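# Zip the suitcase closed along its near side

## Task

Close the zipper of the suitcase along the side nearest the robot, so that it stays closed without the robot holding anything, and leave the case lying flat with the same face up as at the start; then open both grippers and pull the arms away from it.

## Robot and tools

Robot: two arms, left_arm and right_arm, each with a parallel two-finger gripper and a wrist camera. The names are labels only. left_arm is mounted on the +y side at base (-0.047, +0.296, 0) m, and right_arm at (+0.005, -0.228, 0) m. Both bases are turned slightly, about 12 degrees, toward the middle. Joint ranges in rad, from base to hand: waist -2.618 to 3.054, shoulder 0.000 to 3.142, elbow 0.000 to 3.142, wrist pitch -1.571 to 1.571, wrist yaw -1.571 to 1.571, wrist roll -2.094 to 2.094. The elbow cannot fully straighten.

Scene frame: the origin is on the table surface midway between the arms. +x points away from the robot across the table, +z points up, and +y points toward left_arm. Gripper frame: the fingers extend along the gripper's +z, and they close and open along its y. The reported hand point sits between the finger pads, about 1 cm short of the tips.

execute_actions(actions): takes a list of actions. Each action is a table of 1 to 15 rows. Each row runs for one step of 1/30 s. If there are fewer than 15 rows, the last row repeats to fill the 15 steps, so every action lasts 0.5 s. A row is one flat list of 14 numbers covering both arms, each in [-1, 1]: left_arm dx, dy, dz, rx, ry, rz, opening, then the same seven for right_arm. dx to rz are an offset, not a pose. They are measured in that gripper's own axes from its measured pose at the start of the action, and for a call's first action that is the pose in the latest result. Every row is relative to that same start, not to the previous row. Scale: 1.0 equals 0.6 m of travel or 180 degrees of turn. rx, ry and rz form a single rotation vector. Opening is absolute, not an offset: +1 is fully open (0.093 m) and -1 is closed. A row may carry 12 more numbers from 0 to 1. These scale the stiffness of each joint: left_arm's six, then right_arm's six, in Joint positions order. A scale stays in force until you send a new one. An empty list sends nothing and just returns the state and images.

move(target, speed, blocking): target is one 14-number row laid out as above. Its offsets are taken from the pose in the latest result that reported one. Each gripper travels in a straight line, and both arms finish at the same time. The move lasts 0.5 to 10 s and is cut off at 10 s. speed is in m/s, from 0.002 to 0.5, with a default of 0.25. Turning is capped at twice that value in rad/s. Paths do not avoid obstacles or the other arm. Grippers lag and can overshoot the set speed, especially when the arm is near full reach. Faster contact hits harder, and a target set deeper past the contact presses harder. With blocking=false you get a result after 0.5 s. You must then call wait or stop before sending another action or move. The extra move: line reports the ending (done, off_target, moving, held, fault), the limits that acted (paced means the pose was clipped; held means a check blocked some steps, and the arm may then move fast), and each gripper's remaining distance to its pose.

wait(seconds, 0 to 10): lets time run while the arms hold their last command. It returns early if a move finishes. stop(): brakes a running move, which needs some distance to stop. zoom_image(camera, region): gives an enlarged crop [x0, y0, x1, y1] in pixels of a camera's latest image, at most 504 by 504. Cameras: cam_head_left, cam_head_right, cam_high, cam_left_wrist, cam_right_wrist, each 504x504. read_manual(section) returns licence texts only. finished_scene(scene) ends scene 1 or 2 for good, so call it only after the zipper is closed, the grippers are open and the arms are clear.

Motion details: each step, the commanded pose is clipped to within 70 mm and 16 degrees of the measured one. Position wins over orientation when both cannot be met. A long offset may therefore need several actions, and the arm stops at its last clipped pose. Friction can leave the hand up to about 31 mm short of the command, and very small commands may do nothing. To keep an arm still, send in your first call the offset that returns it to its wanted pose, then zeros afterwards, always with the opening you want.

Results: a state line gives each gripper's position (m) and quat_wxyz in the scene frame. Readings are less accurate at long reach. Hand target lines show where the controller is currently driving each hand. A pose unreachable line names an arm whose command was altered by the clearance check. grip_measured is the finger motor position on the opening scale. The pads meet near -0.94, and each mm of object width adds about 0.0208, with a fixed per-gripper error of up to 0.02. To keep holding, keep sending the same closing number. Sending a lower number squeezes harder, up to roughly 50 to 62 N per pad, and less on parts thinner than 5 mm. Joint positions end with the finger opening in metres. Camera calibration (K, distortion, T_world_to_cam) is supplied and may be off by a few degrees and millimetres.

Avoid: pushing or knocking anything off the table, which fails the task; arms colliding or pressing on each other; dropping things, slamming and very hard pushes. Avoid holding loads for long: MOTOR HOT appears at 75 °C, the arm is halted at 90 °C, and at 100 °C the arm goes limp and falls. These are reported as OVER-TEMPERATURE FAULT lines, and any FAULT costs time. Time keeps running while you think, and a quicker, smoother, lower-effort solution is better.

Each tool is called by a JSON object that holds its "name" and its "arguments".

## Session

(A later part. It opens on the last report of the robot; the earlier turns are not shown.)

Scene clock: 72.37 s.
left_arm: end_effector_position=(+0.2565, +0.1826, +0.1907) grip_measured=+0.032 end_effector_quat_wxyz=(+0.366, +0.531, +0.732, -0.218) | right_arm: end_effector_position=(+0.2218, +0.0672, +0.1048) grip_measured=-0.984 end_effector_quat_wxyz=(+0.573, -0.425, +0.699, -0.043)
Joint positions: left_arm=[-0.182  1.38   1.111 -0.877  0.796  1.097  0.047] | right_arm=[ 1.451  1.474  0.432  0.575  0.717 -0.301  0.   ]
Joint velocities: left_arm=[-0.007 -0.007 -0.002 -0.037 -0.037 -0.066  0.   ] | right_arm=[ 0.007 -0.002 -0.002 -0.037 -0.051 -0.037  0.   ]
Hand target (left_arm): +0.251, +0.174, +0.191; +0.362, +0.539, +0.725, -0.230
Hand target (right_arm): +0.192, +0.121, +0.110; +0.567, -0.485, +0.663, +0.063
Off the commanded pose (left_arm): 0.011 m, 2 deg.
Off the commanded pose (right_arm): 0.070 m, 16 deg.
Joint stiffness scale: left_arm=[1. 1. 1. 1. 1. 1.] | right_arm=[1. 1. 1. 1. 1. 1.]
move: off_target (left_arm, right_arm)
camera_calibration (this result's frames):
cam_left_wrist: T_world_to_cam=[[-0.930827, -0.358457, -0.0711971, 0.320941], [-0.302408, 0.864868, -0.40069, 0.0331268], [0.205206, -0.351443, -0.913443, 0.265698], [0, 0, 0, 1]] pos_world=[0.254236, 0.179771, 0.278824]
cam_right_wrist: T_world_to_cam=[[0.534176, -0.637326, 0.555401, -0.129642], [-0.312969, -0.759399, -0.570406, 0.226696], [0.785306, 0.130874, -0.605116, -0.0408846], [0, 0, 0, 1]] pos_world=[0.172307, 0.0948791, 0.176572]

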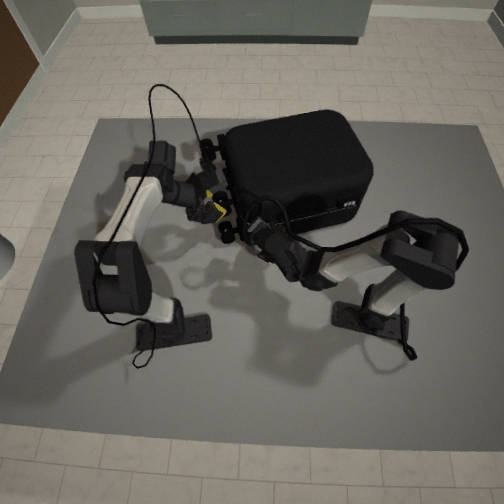

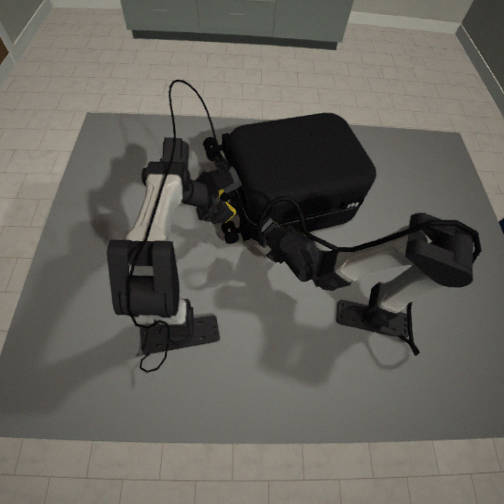

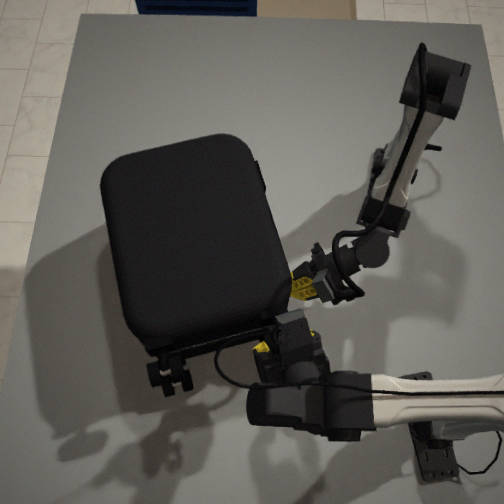

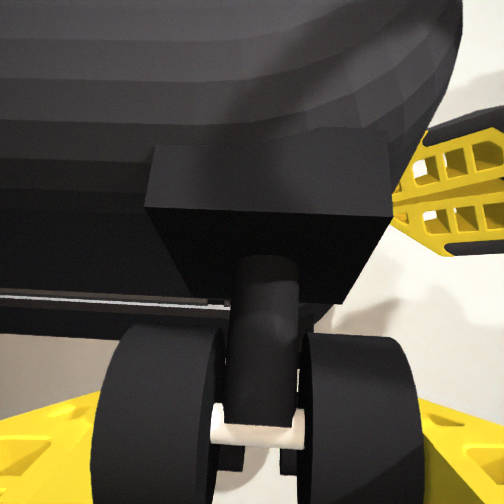

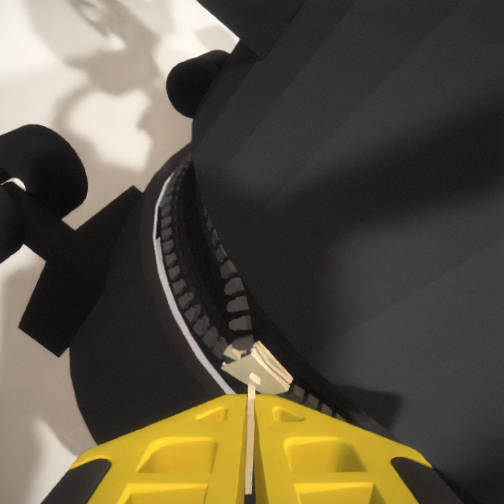

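{"name": "move", "arguments": {"target": [0,0,0,0,0,0,0,0,0,0,0,0,0,-0.4]}}

{"name": "move", "arguments": {"target": [0,0,0,0,0,0,0,0,0,-0.15,0,0,0.17,-0.4], "speed": 0.15}}

Scene clock: 73.27 s.
left_arm: end_effector_position=(+0.2564, +0.1823, +0.1915) grip_measured=+0.032 end_effector_quat_wxyz=(+0.367, +0.530, +0.732, -0.221) | right_arm: end_effector_position=(+0.2199, +0.0677, +0.1019) grip_measured=-0.402 end_effector_quat_wxyz=(+0.568, -0.432, +0.699, -0.043)
Joint positions: left_arm=[-0.181  1.38   1.111 -0.877  0.803  1.096  0.047] | right_arm=[ 1.453  1.473  0.433  0.559  0.708 -0.301  0.026]
Joint velocities: left_arm=[ 0.012 -0.002 -0.002  0.007 -0.022 -0.022 -0.001] | right_arm=[ 0.007 -0.007 -0.022 -0.007 -0.007 -0.051 -0.001]
Hand target (left_arm): +0.256, +0.183, +0.191; +0.366, +0.531, +0.732, -0.218
Hand target (right_arm): +0.222, +0.067, +0.105; +0.573, -0.425, +0.699, -0.043
Off the commanded pose (left_arm): 0.001 m, 0 deg.
Off the commanded pose (right_arm): 0.003 m, 1 deg.
Joint stiffness scale: left_arm=[1. 1. 1. 1. 1. 1.] | right_arm=[1. 1. 1. 1. 1. 1.]
move: done
camera_calibration (this result's frames):
cam_left_wrist: T_world_to_cam=[[-0.931068, -0.358379, -0.0683868, 0.320291], [-0.30205, 0.86229, -0.406474, 0.0351361], [0.204641, -0.357799, -0.911099, 0.267209], [0, 0, 0, 1]] pos_world=[0.254144, 0.180095, 0.27964]
cam_right_wrist: T_world_to_cam=[[0.545253, -0.62519, 0.558424, -0.130306], [-0.310202, -0.769354, -0.558453, 0.223628], [0.778764, 0.131274, -0.613428, -0.0389753], [0, 0, 0, 1]] pos_world=[0.170772, 0.0956999, 0.173743]

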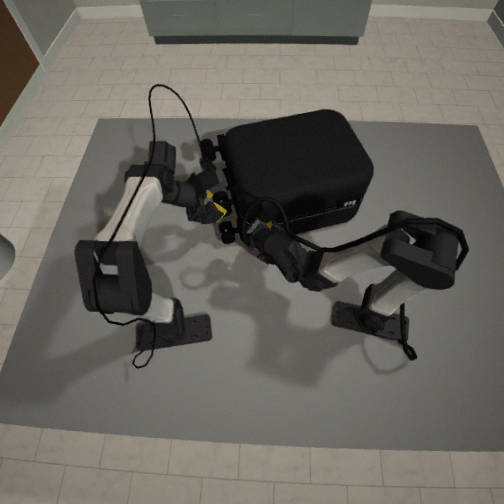

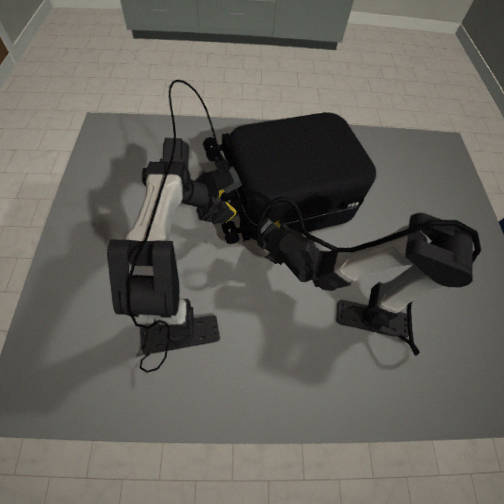

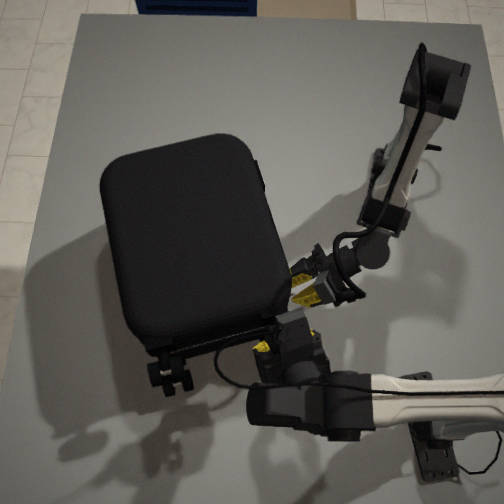

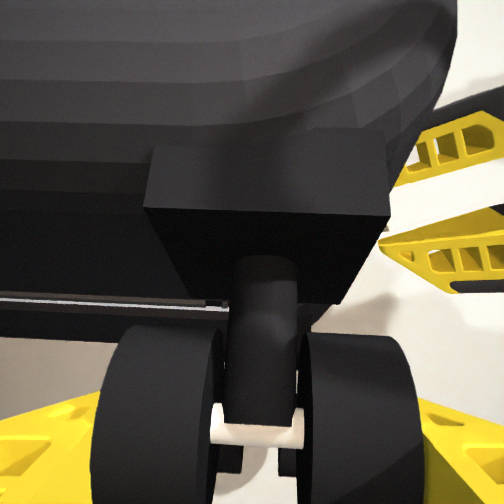

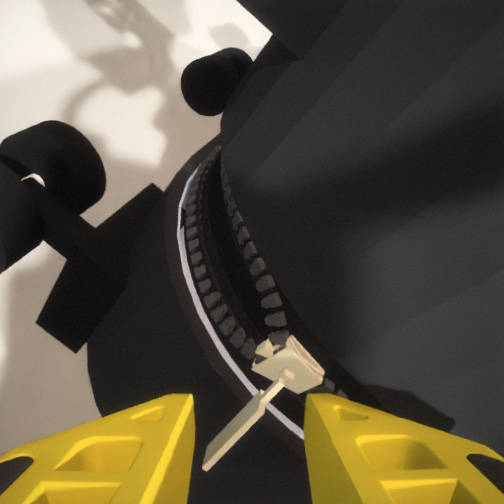

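Scene clock: 75.70 s.
left_arm: end_effector_position=(+0.2564, +0.1823, +0.1915) grip_measured=+0.032 end_effector_quat_wxyz=(+0.367, +0.530, +0.732, -0.221) | right_arm: end_effector_position=(+0.1475, +0.0276, +0.1265) grip_measured=-0.402 end_effector_quat_wxyz=(+0.555, -0.238, +0.790, +0.100)
Joint positions: left_arm=[-0.181  1.38   1.111 -0.877  0.803  1.096  0.047] | right_arm=[1.762 1.113 0.398 0.021 0.968 0.487 0.026]
Joint velocities: left_arm=[ 0.002 -0.002 -0.002  0.022 -0.007  0.007  0.   ] | right_arm=[ 0.002  0.007  0.002 -0.051 -0.051  0.081  0.001]
Hand target (left_arm): +0.256, +0.182, +0.191; +0.367, +0.530, +0.732, -0.220
Hand target (right_arm): +0.145, +0.028, +0.133; +0.560, -0.232, +0.788, +0.108
Off the commanded pose (left_arm): 0.000 m, 0 deg.
Off the commanded pose (right_arm): 0.008 m, 1 deg.
Joint stiffness scale: left_arm=[1. 1. 1. 1. 1. 1.] | right_arm=[1. 1. 1. 1. 1. 1.]
move: done
camera_calibration (this result's frames):
cam_left_wrist: T_world_to_cam=[[-0.931068, -0.358379, -0.0683868, 0.320291], [-0.30205, 0.86229, -0.406474, 0.0351361], [0.204641, -0.357799, -0.911099, 0.267209], [0, 0, 0, 1]] pos_world=[0.254144, 0.180095, 0.27964]
cam_right_wrist: T_world_to_cam=[[0.478706, -0.870341, 0.115528, -0.0570549], [-0.574317, -0.409945, -0.708594, 0.232132], [0.664078, 0.272858, -0.696095, 0.0612411], [0, 0, 0, 1]] pos_world=[0.119961, 0.028794, 0.213708]

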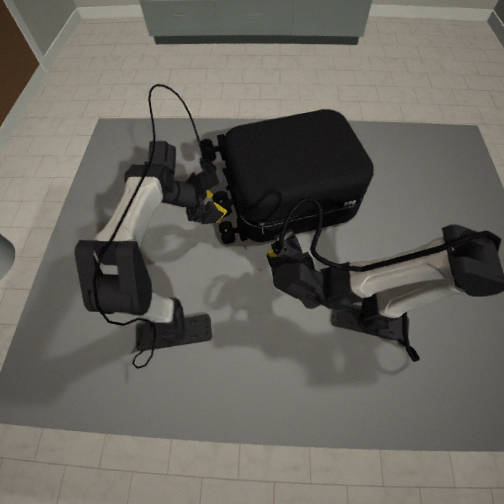

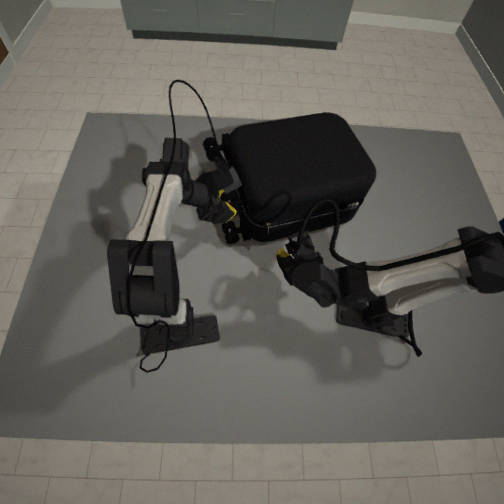

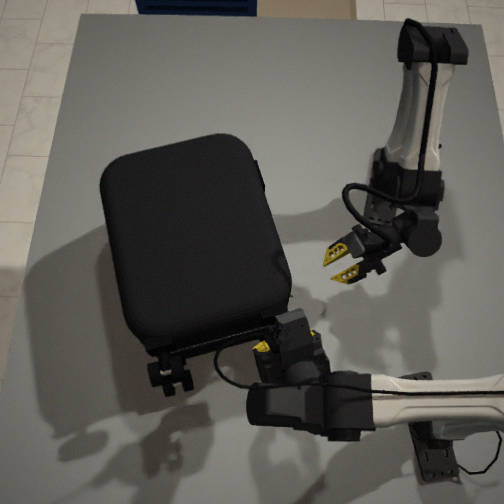

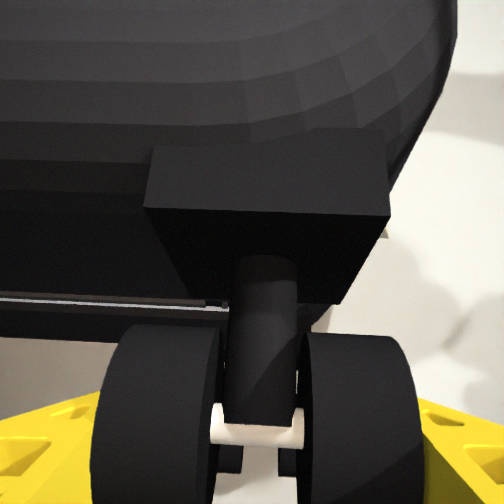

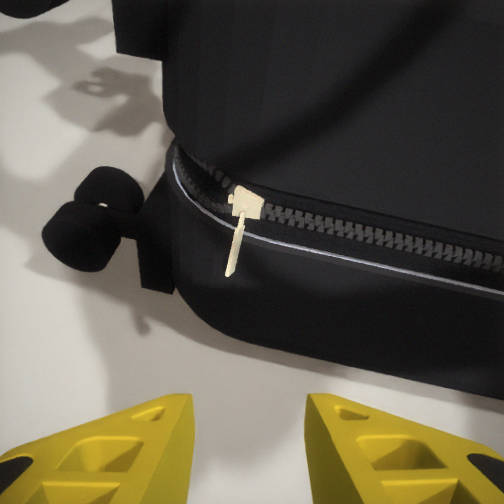

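{"name": "move", "arguments": {"target": [0,0,0,0,0,0,0,-0.018,0.013,0.143,0,0,0.05,-0.4], "speed": 0.08}}

Scene clock: 77.63 s.
left_arm: end_effector_position=(+0.2564, +0.1823, +0.1915) grip_measured=+0.032 end_effector_quat_wxyz=(+0.367, +0.530, +0.732, -0.221) | right_arm: end_effector_position=(+0.2126, +0.0681, +0.1009) grip_measured=-0.402 end_effector_quat_wxyz=(+0.543, -0.179, +0.809, +0.138)
Joint positions: left_arm=[-0.181  1.38   1.111 -0.877  0.803  1.096  0.047] | right_arm=[1.485 1.458 0.451 0.48  0.738 0.404 0.026]
Joint velocities: left_arm=[ 0.007 -0.012 -0.002  0.022 -0.051  0.11  -0.001] | right_arm=[-0.012 -0.017  0.002 -0.037 -0.081 -0.051 -0.   ]
Hand target (left_arm): +0.256, +0.182, +0.191; +0.367, +0.530, +0.732, -0.221
Hand target (right_arm): +0.217, +0.074, +0.105; +0.545, -0.175, +0.807, +0.144
Off the commanded pose (left_arm): 0.000 m, 0 deg.
Off the commanded pose (right_arm): 0.008 m, 1 deg.
Joint stiffness scale: left_arm=[1. 1. 1. 1. 1. 1.] | right_arm=[1. 1. 1. 1. 1. 1.]
move: done
camera_calibration (this result's frames):
cam_left_wrist: T_world_to_cam=[[-0.931068, -0.358379, -0.0683868, 0.320291], [-0.30205, 0.86229, -0.406474, 0.0351361], [0.204641, -0.357799, -0.911099, 0.267209], [0, 0, 0, 1]] pos_world=[0.254144, 0.180095, 0.27964]
cam_right_wrist: T_world_to_cam=[[0.431222, -0.902032, -0.0196216, -0.0241195], [-0.644248, -0.292616, -0.706626, 0.274627], [0.631658, 0.317354, -0.707315, -0.00579187], [0, 0, 0, 1]] pos_world=[0.190987, 0.0604418, 0.189489]

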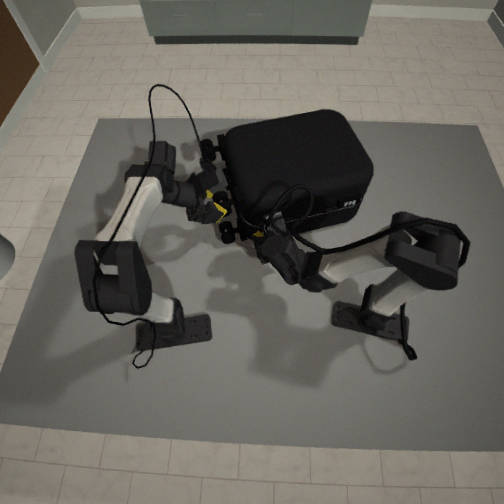

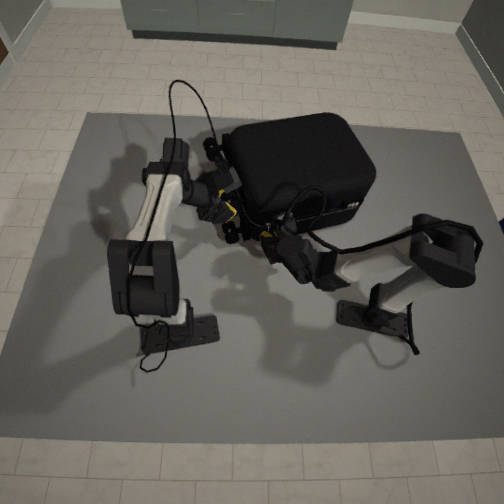

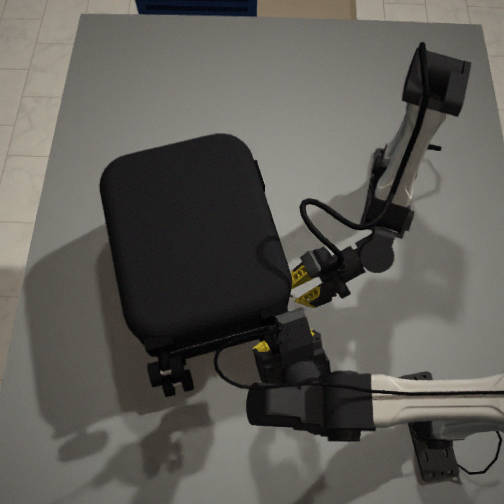

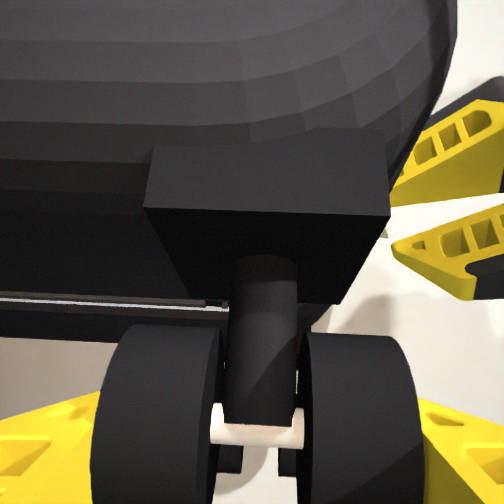

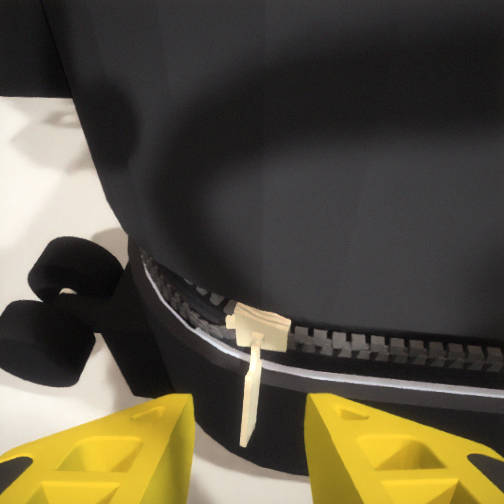

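{"name": "move", "arguments": {"target": [0,0,0,0,0,0,0,-0.018,0,0.025,0,0,0,-0.6], "speed": 0.04}}

{"name": "move", "arguments": {"target": [0,0,0,0,0,0,0,0,0,0,0,0,0,-1]}}

{"name": "move", "arguments": {"target": [0,0,0,0,0,0,0,-0.02,0.1,0.035,-0.03,0,0.1,-1], "speed": 0.03}}

Scene clock: 78.60 s.
left_arm: end_effector_position=(+0.2564, +0.1823, +0.1915) grip_measured=+0.032 end_effector_quat_wxyz=(+0.367, +0.530, +0.732, -0.221) | right_arm: end_effector_position=(+0.2194, +0.0670, +0.1007) grip_measured=-0.598 end_effector_quat_wxyz=(+0.542, -0.185, +0.810, +0.129)
Joint positions: left_arm=[-0.181  1.38   1.111 -0.877  0.803  1.096  0.047] | right_arm=[1.459 1.464 0.463 0.47  0.72  0.378 0.016]
Joint velocities: left_arm=[ 0.017 -0.012  0.002  0.051 -0.007  0.007 -0.   ] | right_arm=[-0.007 -0.002 -0.012  0.007 -0.022  0.022 -0.001]
Hand target (left_arm): +0.256, +0.182, +0.191; +0.367, +0.530, +0.732, -0.221
Hand target (right_arm): +0.228, +0.075, +0.106; +0.543, -0.179, +0.809, +0.138
Off the commanded pose (left_arm): 0.000 m, 0 deg.
Off the commanded pose (right_arm): 0.014 m, 1 deg.
Joint stiffness scale: left_arm=[1. 1. 1. 1. 1. 1.] | right_arm=[1. 1. 1. 1. 1. 1.]
move: off_target (right_arm)
camera_calibration (this result's frames):
cam_left_wrist: T_world_to_cam=[[-0.931068, -0.358379, -0.0683868, 0.320291], [-0.30205, 0.86229, -0.406474, 0.0351361], [0.204641, -0.357799, -0.911099, 0.267209], [0, 0, 0, 1]] pos_world=[0.254144, 0.180095, 0.27964]
cam_right_wrist: T_world_to_cam=[[0.430273, -0.902698, 0.00143301, -0.0299029], [-0.643259, -0.307724, -0.701087, 0.27877], [0.633311, 0.300737, -0.713074, -0.00856445], [0, 0, 0, 1]] pos_world=[0.197611, 0.0613664, 0.189378]

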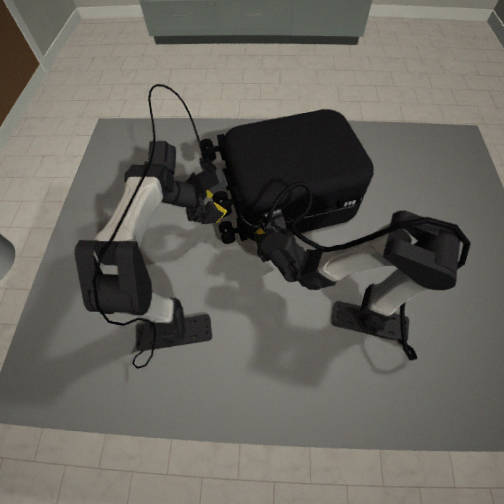

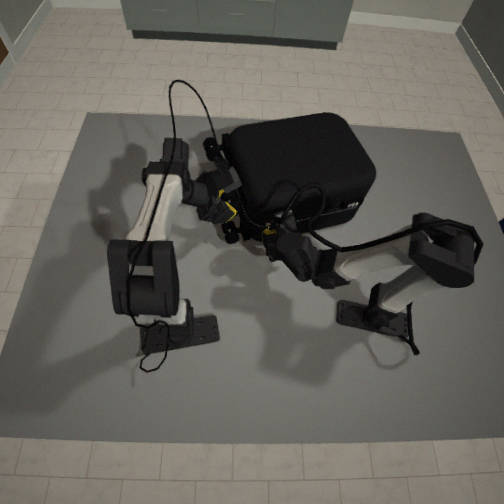

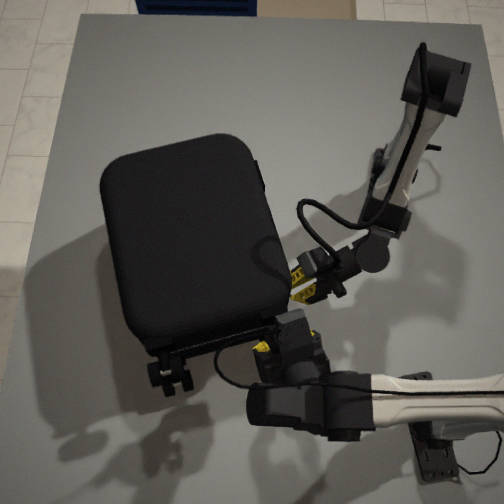

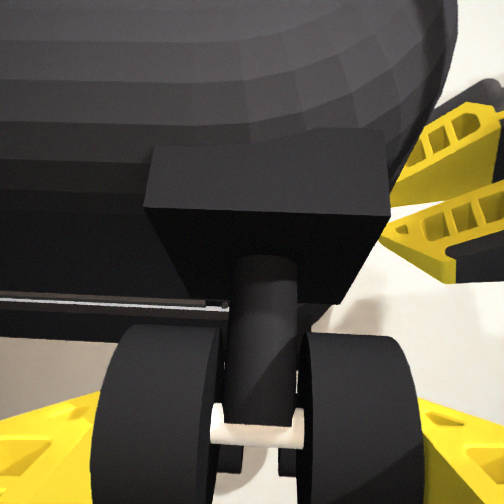

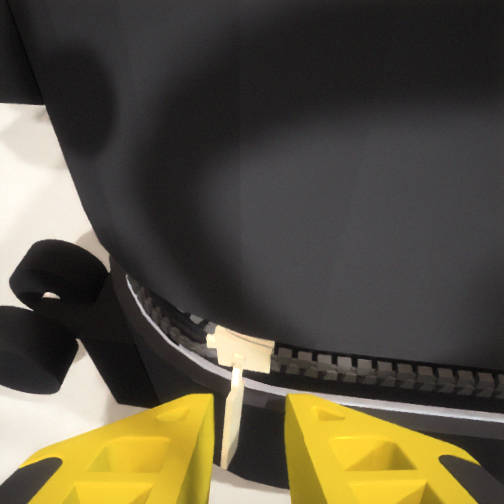

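Scene clock: 79.10 s.
left_arm: end_effector_position=(+0.2563, +0.1823, +0.1915) grip_measured=+0.032 end_effector_quat_wxyz=(+0.367, +0.530, +0.732, -0.221) | right_arm: end_effector_position=(+0.2182, +0.0679, +0.1001) grip_measured=-0.983 end_effector_quat_wxyz=(+0.540, -0.188, +0.810, +0.130)
Joint positions: left_arm=[-0.181  1.38   1.111 -0.877  0.803  1.096  0.047] | right_arm=[1.461 1.464 0.463 0.469 0.715 0.377 0.   ]
Joint velocities: left_arm=[-0.022  0.007  0.007  0.081 -0.007  0.051 -0.001] | right_arm=[-0.002  0.012  0.002 -0.051 -0.037 -0.066  0.   ]
Hand target (left_arm): +0.256, +0.182, +0.191; +0.367, +0.530, +0.732, -0.221
Hand target (right_arm): +0.219, +0.067, +0.101; +0.542, -0.185, +0.810, +0.129
Off the commanded pose (left_arm): 0.000 m, 0 deg.
Off the commanded pose (right_arm): 0.002 m, 0 deg.
Joint stiffness scale: left_arm=[1. 1. 1. 1. 1. 1.] | right_arm=[1. 1. 1. 1. 1. 1.]
move: done
camera_calibration (this result's frames):
cam_left_wrist: T_world_to_cam=[[-0.931056, -0.358488, -0.0679756, 0.3202], [-0.302229, 0.862077, -0.406794, 0.0353329], [0.204431, -0.358204, -0.910987, 0.267341], [0, 0, 0, 1]] pos_world=[0.25415, 0.180091, 0.279683]
cam_right_wrist: T_world_to_cam=[[0.436325, -0.899788, 0.00141824, -0.0300485], [-0.643155, -0.312979, -0.698853, 0.277983], [0.629264, 0.304015, -0.715263, -0.00765371], [0, 0, 0, 1]] pos_world=[0.196713, 0.0622925, 0.188838]

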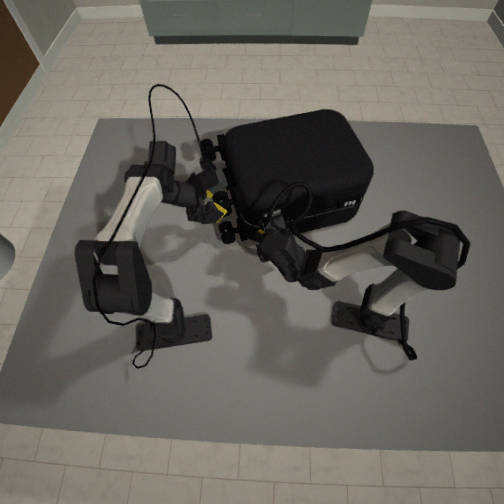

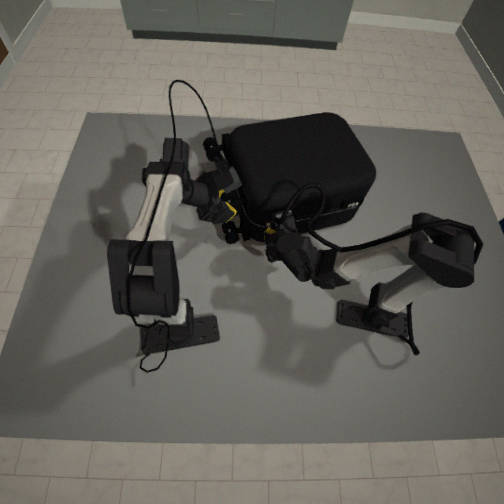

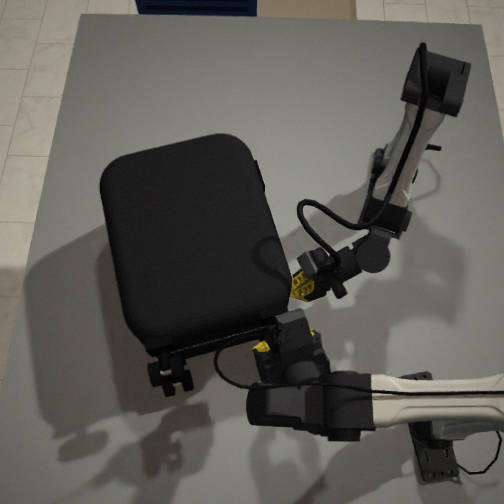

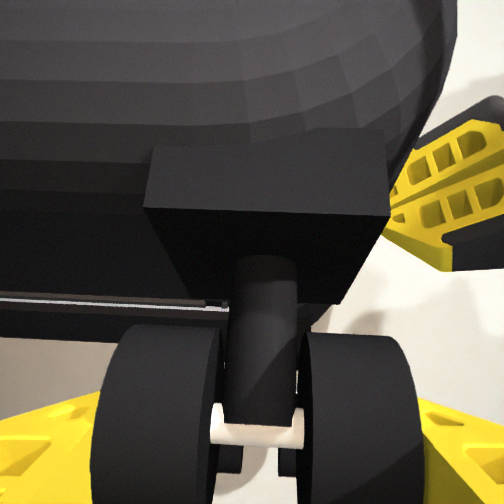

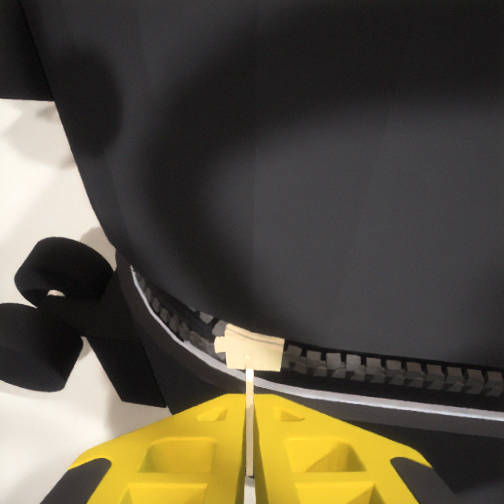

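Scene clock: 84.80 s.
left_arm: end_effector_position=(+0.2572, +0.1833, +0.1913) grip_measured=+0.032 end_effector_quat_wxyz=(+0.368, +0.530, +0.732, -0.218) | right_arm: end_effector_position=(+0.2223, +0.1050, +0.1006) grip_measured=-0.983 end_effector_quat_wxyz=(+0.521, -0.065, +0.825, +0.208)
Joint positions: left_arm=[-0.179  1.38   1.111 -0.874  0.799  1.096  0.047] | right_arm=[1.493 1.613 0.598 0.481 0.753 0.685 0.   ]
Joint velocities: left_arm=[-0.002  0.002 -0.007 -0.051 -0.007 -0.066  0.   ] | right_arm=[-0.007 -0.002  0.002  0.037 -0.007  0.139  0.   ]
Hand target (left_arm): +0.256, +0.182, +0.191; +0.367, +0.530, +0.732, -0.221
Hand target (right_arm): +0.211, +0.130, +0.105; +0.504, -0.084, +0.823, +0.250
Off the commanded pose (left_arm): 0.001 m, 0 deg.
Off the commanded pose (right_arm): 0.029 m, 6 deg.
Joint stiffness scale: left_arm=[1. 1. 1. 1. 1. 1.] | right_arm=[1. 1. 1. 1. 1. 1.]
move: off_target (right_arm)
camera_calibration (this result's frames):
cam_left_wrist: T_world_to_cam=[[-0.929703, -0.361251, -0.0717688, 0.322192], [-0.303998, 0.862664, -0.404223, 0.0345003], [0.207938, -0.353989, -0.911841, 0.265779], [0, 0, 0, 1]] pos_world=[0.254766, 0.180713, 0.279417]
cam_right_wrist: T_world_to_cam=[[0.315938, -0.910733, -0.265985, 0.0562799], [-0.740271, -0.061269, -0.669511, 0.284844], [0.59345, 0.408425, -0.693546, -0.0263306], [0, 0, 0, 1]] pos_world=[0.208706, 0.0794621, 0.187414]

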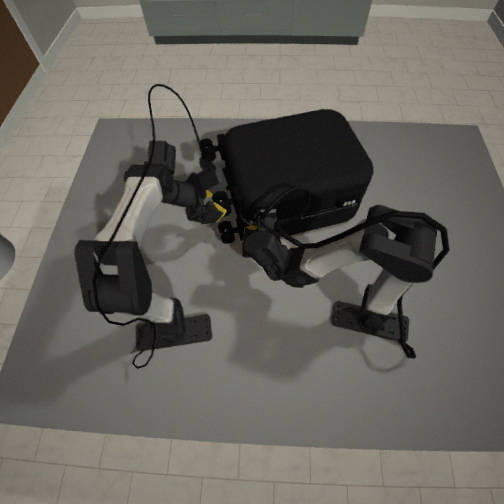

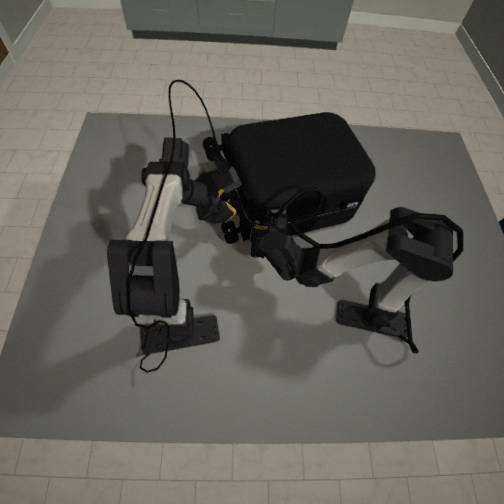

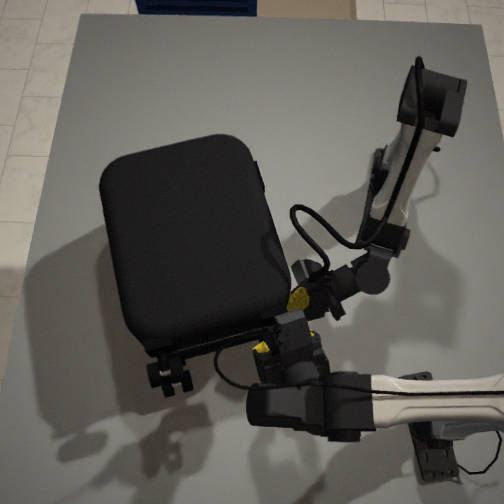

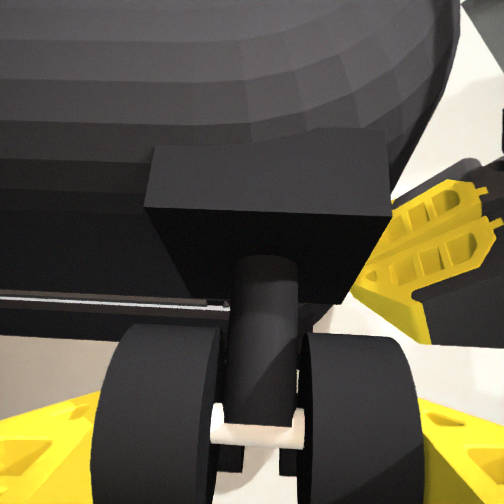

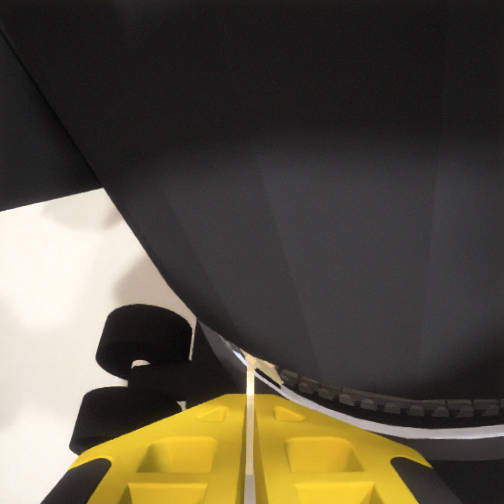

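Well round the corner. Release.

{"name": "move", "arguments": {"target": [0,0,0,0,0,0,1,0,0,0,0,0,0,-0.5]}}

{"name": "move", "arguments": {"target": [0,0,-0.17,0,0,0,1,0,0,-0.17,0,0,0,-0.5], "speed": 0.15}}

{"name": "finished_scene", "arguments": {"scene": 1}}

Scene clock: 85.77 s.
left_arm: end_effector_position=(+0.2572, +0.1832, +0.1913) grip_measured=+0.999 end_effector_quat_wxyz=(+0.368, +0.530, +0.732, -0.218) | right_arm: end_effector_position=(+0.2200, +0.1097, +0.1034) grip_measured=-0.502 end_effector_quat_wxyz=(+0.519, -0.066, +0.823, +0.221)
Joint positions: left_arm=[-0.179  1.38   1.111 -0.874  0.8    1.096  0.093] | right_arm=[1.498 1.613 0.599 0.499 0.74  0.687 0.021]
Joint velocities: left_arm=[ 0.007 -0.012 -0.002  0.007  0.022 -0.066  0.   ] | right_arm=[-0.022 -0.012  0.002  0.007 -0.037 -0.007  0.   ]
Hand target (left_arm): +0.257, +0.183, +0.191; +0.368, +0.530, +0.732, -0.218
Hand target (right_arm): +0.222, +0.105, +0.101; +0.521, -0.065, +0.825, +0.208
Off the commanded pose (left_arm): 0.000 m, 0 deg.
Off the commanded pose (right_arm): 0.006 m, 2 deg.
Joint stiffness scale: left_arm=[1. 1. 1. 1. 1. 1.] | right_arm=[1. 1. 1. 1. 1. 1.]
move: done
camera_calibration (this result's frames):
cam_left_wrist: T_world_to_cam=[[-0.929759, -0.361129, -0.0716518, 0.322132], [-0.303858, 0.862572, -0.404525, 0.0345895], [0.20789, -0.354339, -0.911716, 0.265857], [0, 0, 0, 1]] pos_world=[0.254746, 0.180699, 0.27946]
cam_right_wrist: T_world_to_cam=[[0.329579, -0.89974, -0.286088, 0.0599907], [-0.740376, -0.0582726, -0.669663, 0.284942], [0.585851, 0.432519, -0.685351, -0.0268012], [0, 0, 0, 1]] pos_world=[0.206894, 0.0821723, 0.189609]

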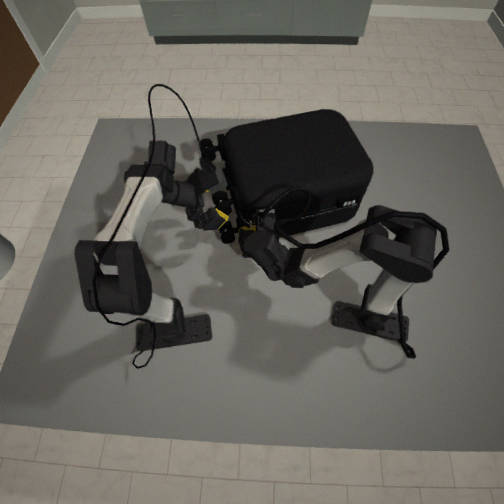

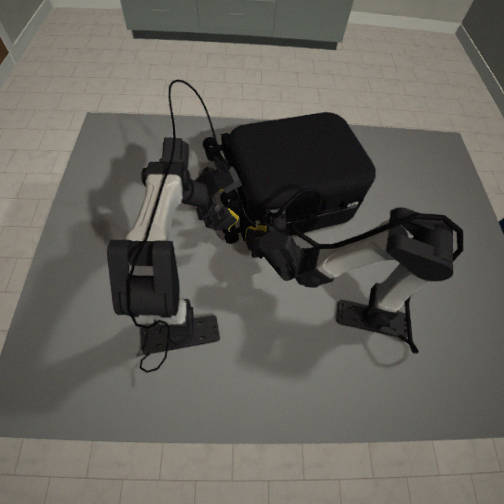

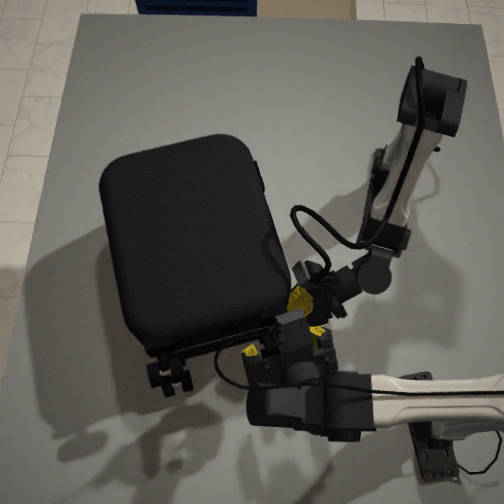

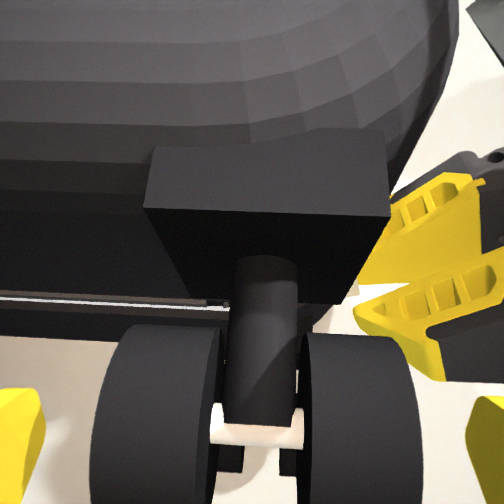

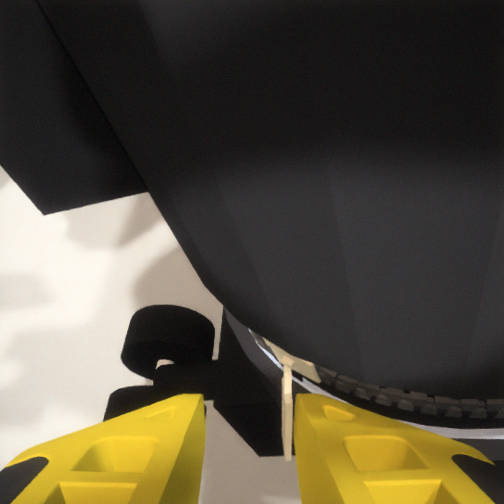

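Scene clock: 87.23 s.
left_arm: end_effector_position=(+0.2246, +0.2540, +0.2544) grip_measured=+0.999 end_effector_quat_wxyz=(+0.368, +0.533, +0.732, -0.212) | right_arm: end_effector_position=(+0.1388, +0.0639, +0.1328) grip_measured=-0.502 end_effector_quat_wxyz=(+0.517, -0.070, +0.826, +0.212)
Joint positions: left_arm=[ 0.13   1.418  1.423 -1.474  0.874  1.545  0.093] | right_arm=[ 1.8    1.282  0.545 -0.009  0.987  0.961  0.021]
Joint velocities: left_arm=[ 0.002 -0.007  0.002 -0.022 -0.007  0.081 -0.   ] | right_arm=[-0.012 -0.007 -0.007  0.022 -0.066  0.007  0.001]
Hand target (left_arm): +0.227, +0.257, +0.256; +0.368, +0.529, +0.733, -0.215
Hand target (right_arm): +0.136, +0.065, +0.140; +0.520, -0.066, +0.822, +0.221
Off the commanded pose (left_arm): 0.003 m, 1 deg.
Off the commanded pose (right_arm): 0.008 m, 1 deg.
Joint stiffness scale: left_arm=[1. 1. 1. 1. 1. 1.] | right_arm=[1. 1. 1. 1. 1. 1.]
move: done
camera_calibration (this result's frames):
cam_left_wrist: T_world_to_cam=[[-0.928898, -0.360817, -0.0834191, 0.324648], [-0.300821, 0.866526, -0.398296, -0.0141615], [0.215997, -0.344882, -0.913456, 0.35151], [0, 0, 0, 1]] pos_world=[0.22138, 0.25064, 0.342531]
cam_right_wrist: T_world_to_cam=[[0.327899, -0.905881, -0.268069, 0.0521488], [-0.742316, -0.071546, -0.66622, 0.242589], [0.584337, 0.417445, -0.69591, 0.0633166], [0, 0, 0, 1]] pos_world=[0.12598, 0.0381658, 0.21966]

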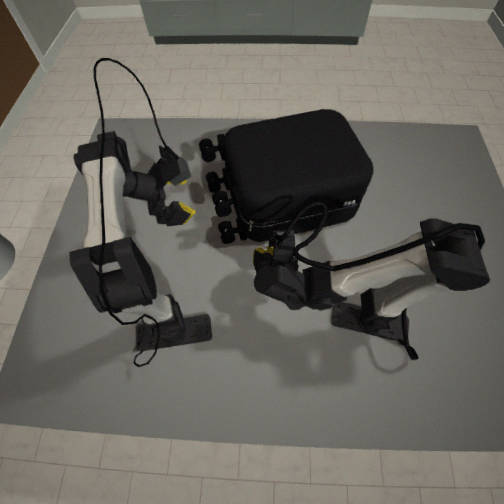

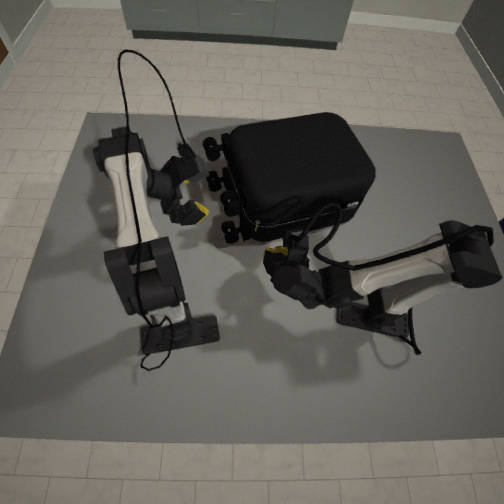

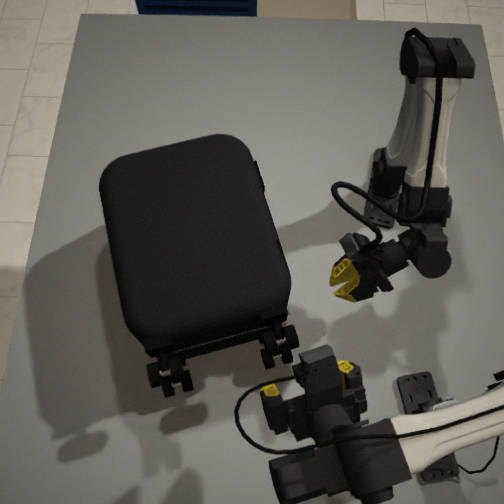

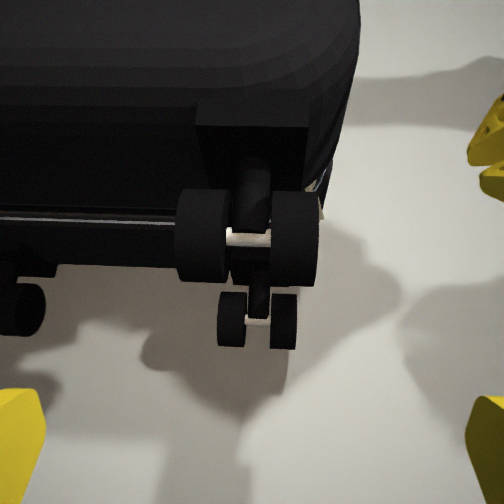

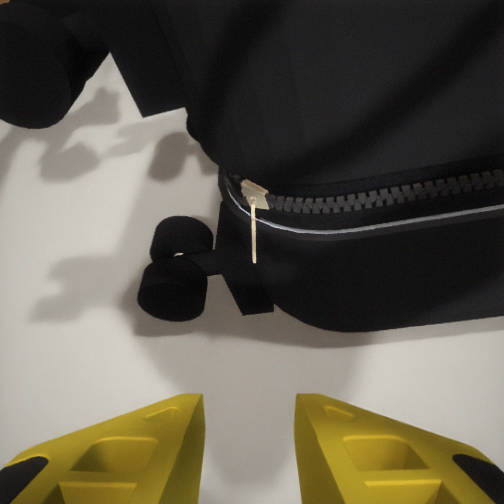

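The scene is finished: the task was done.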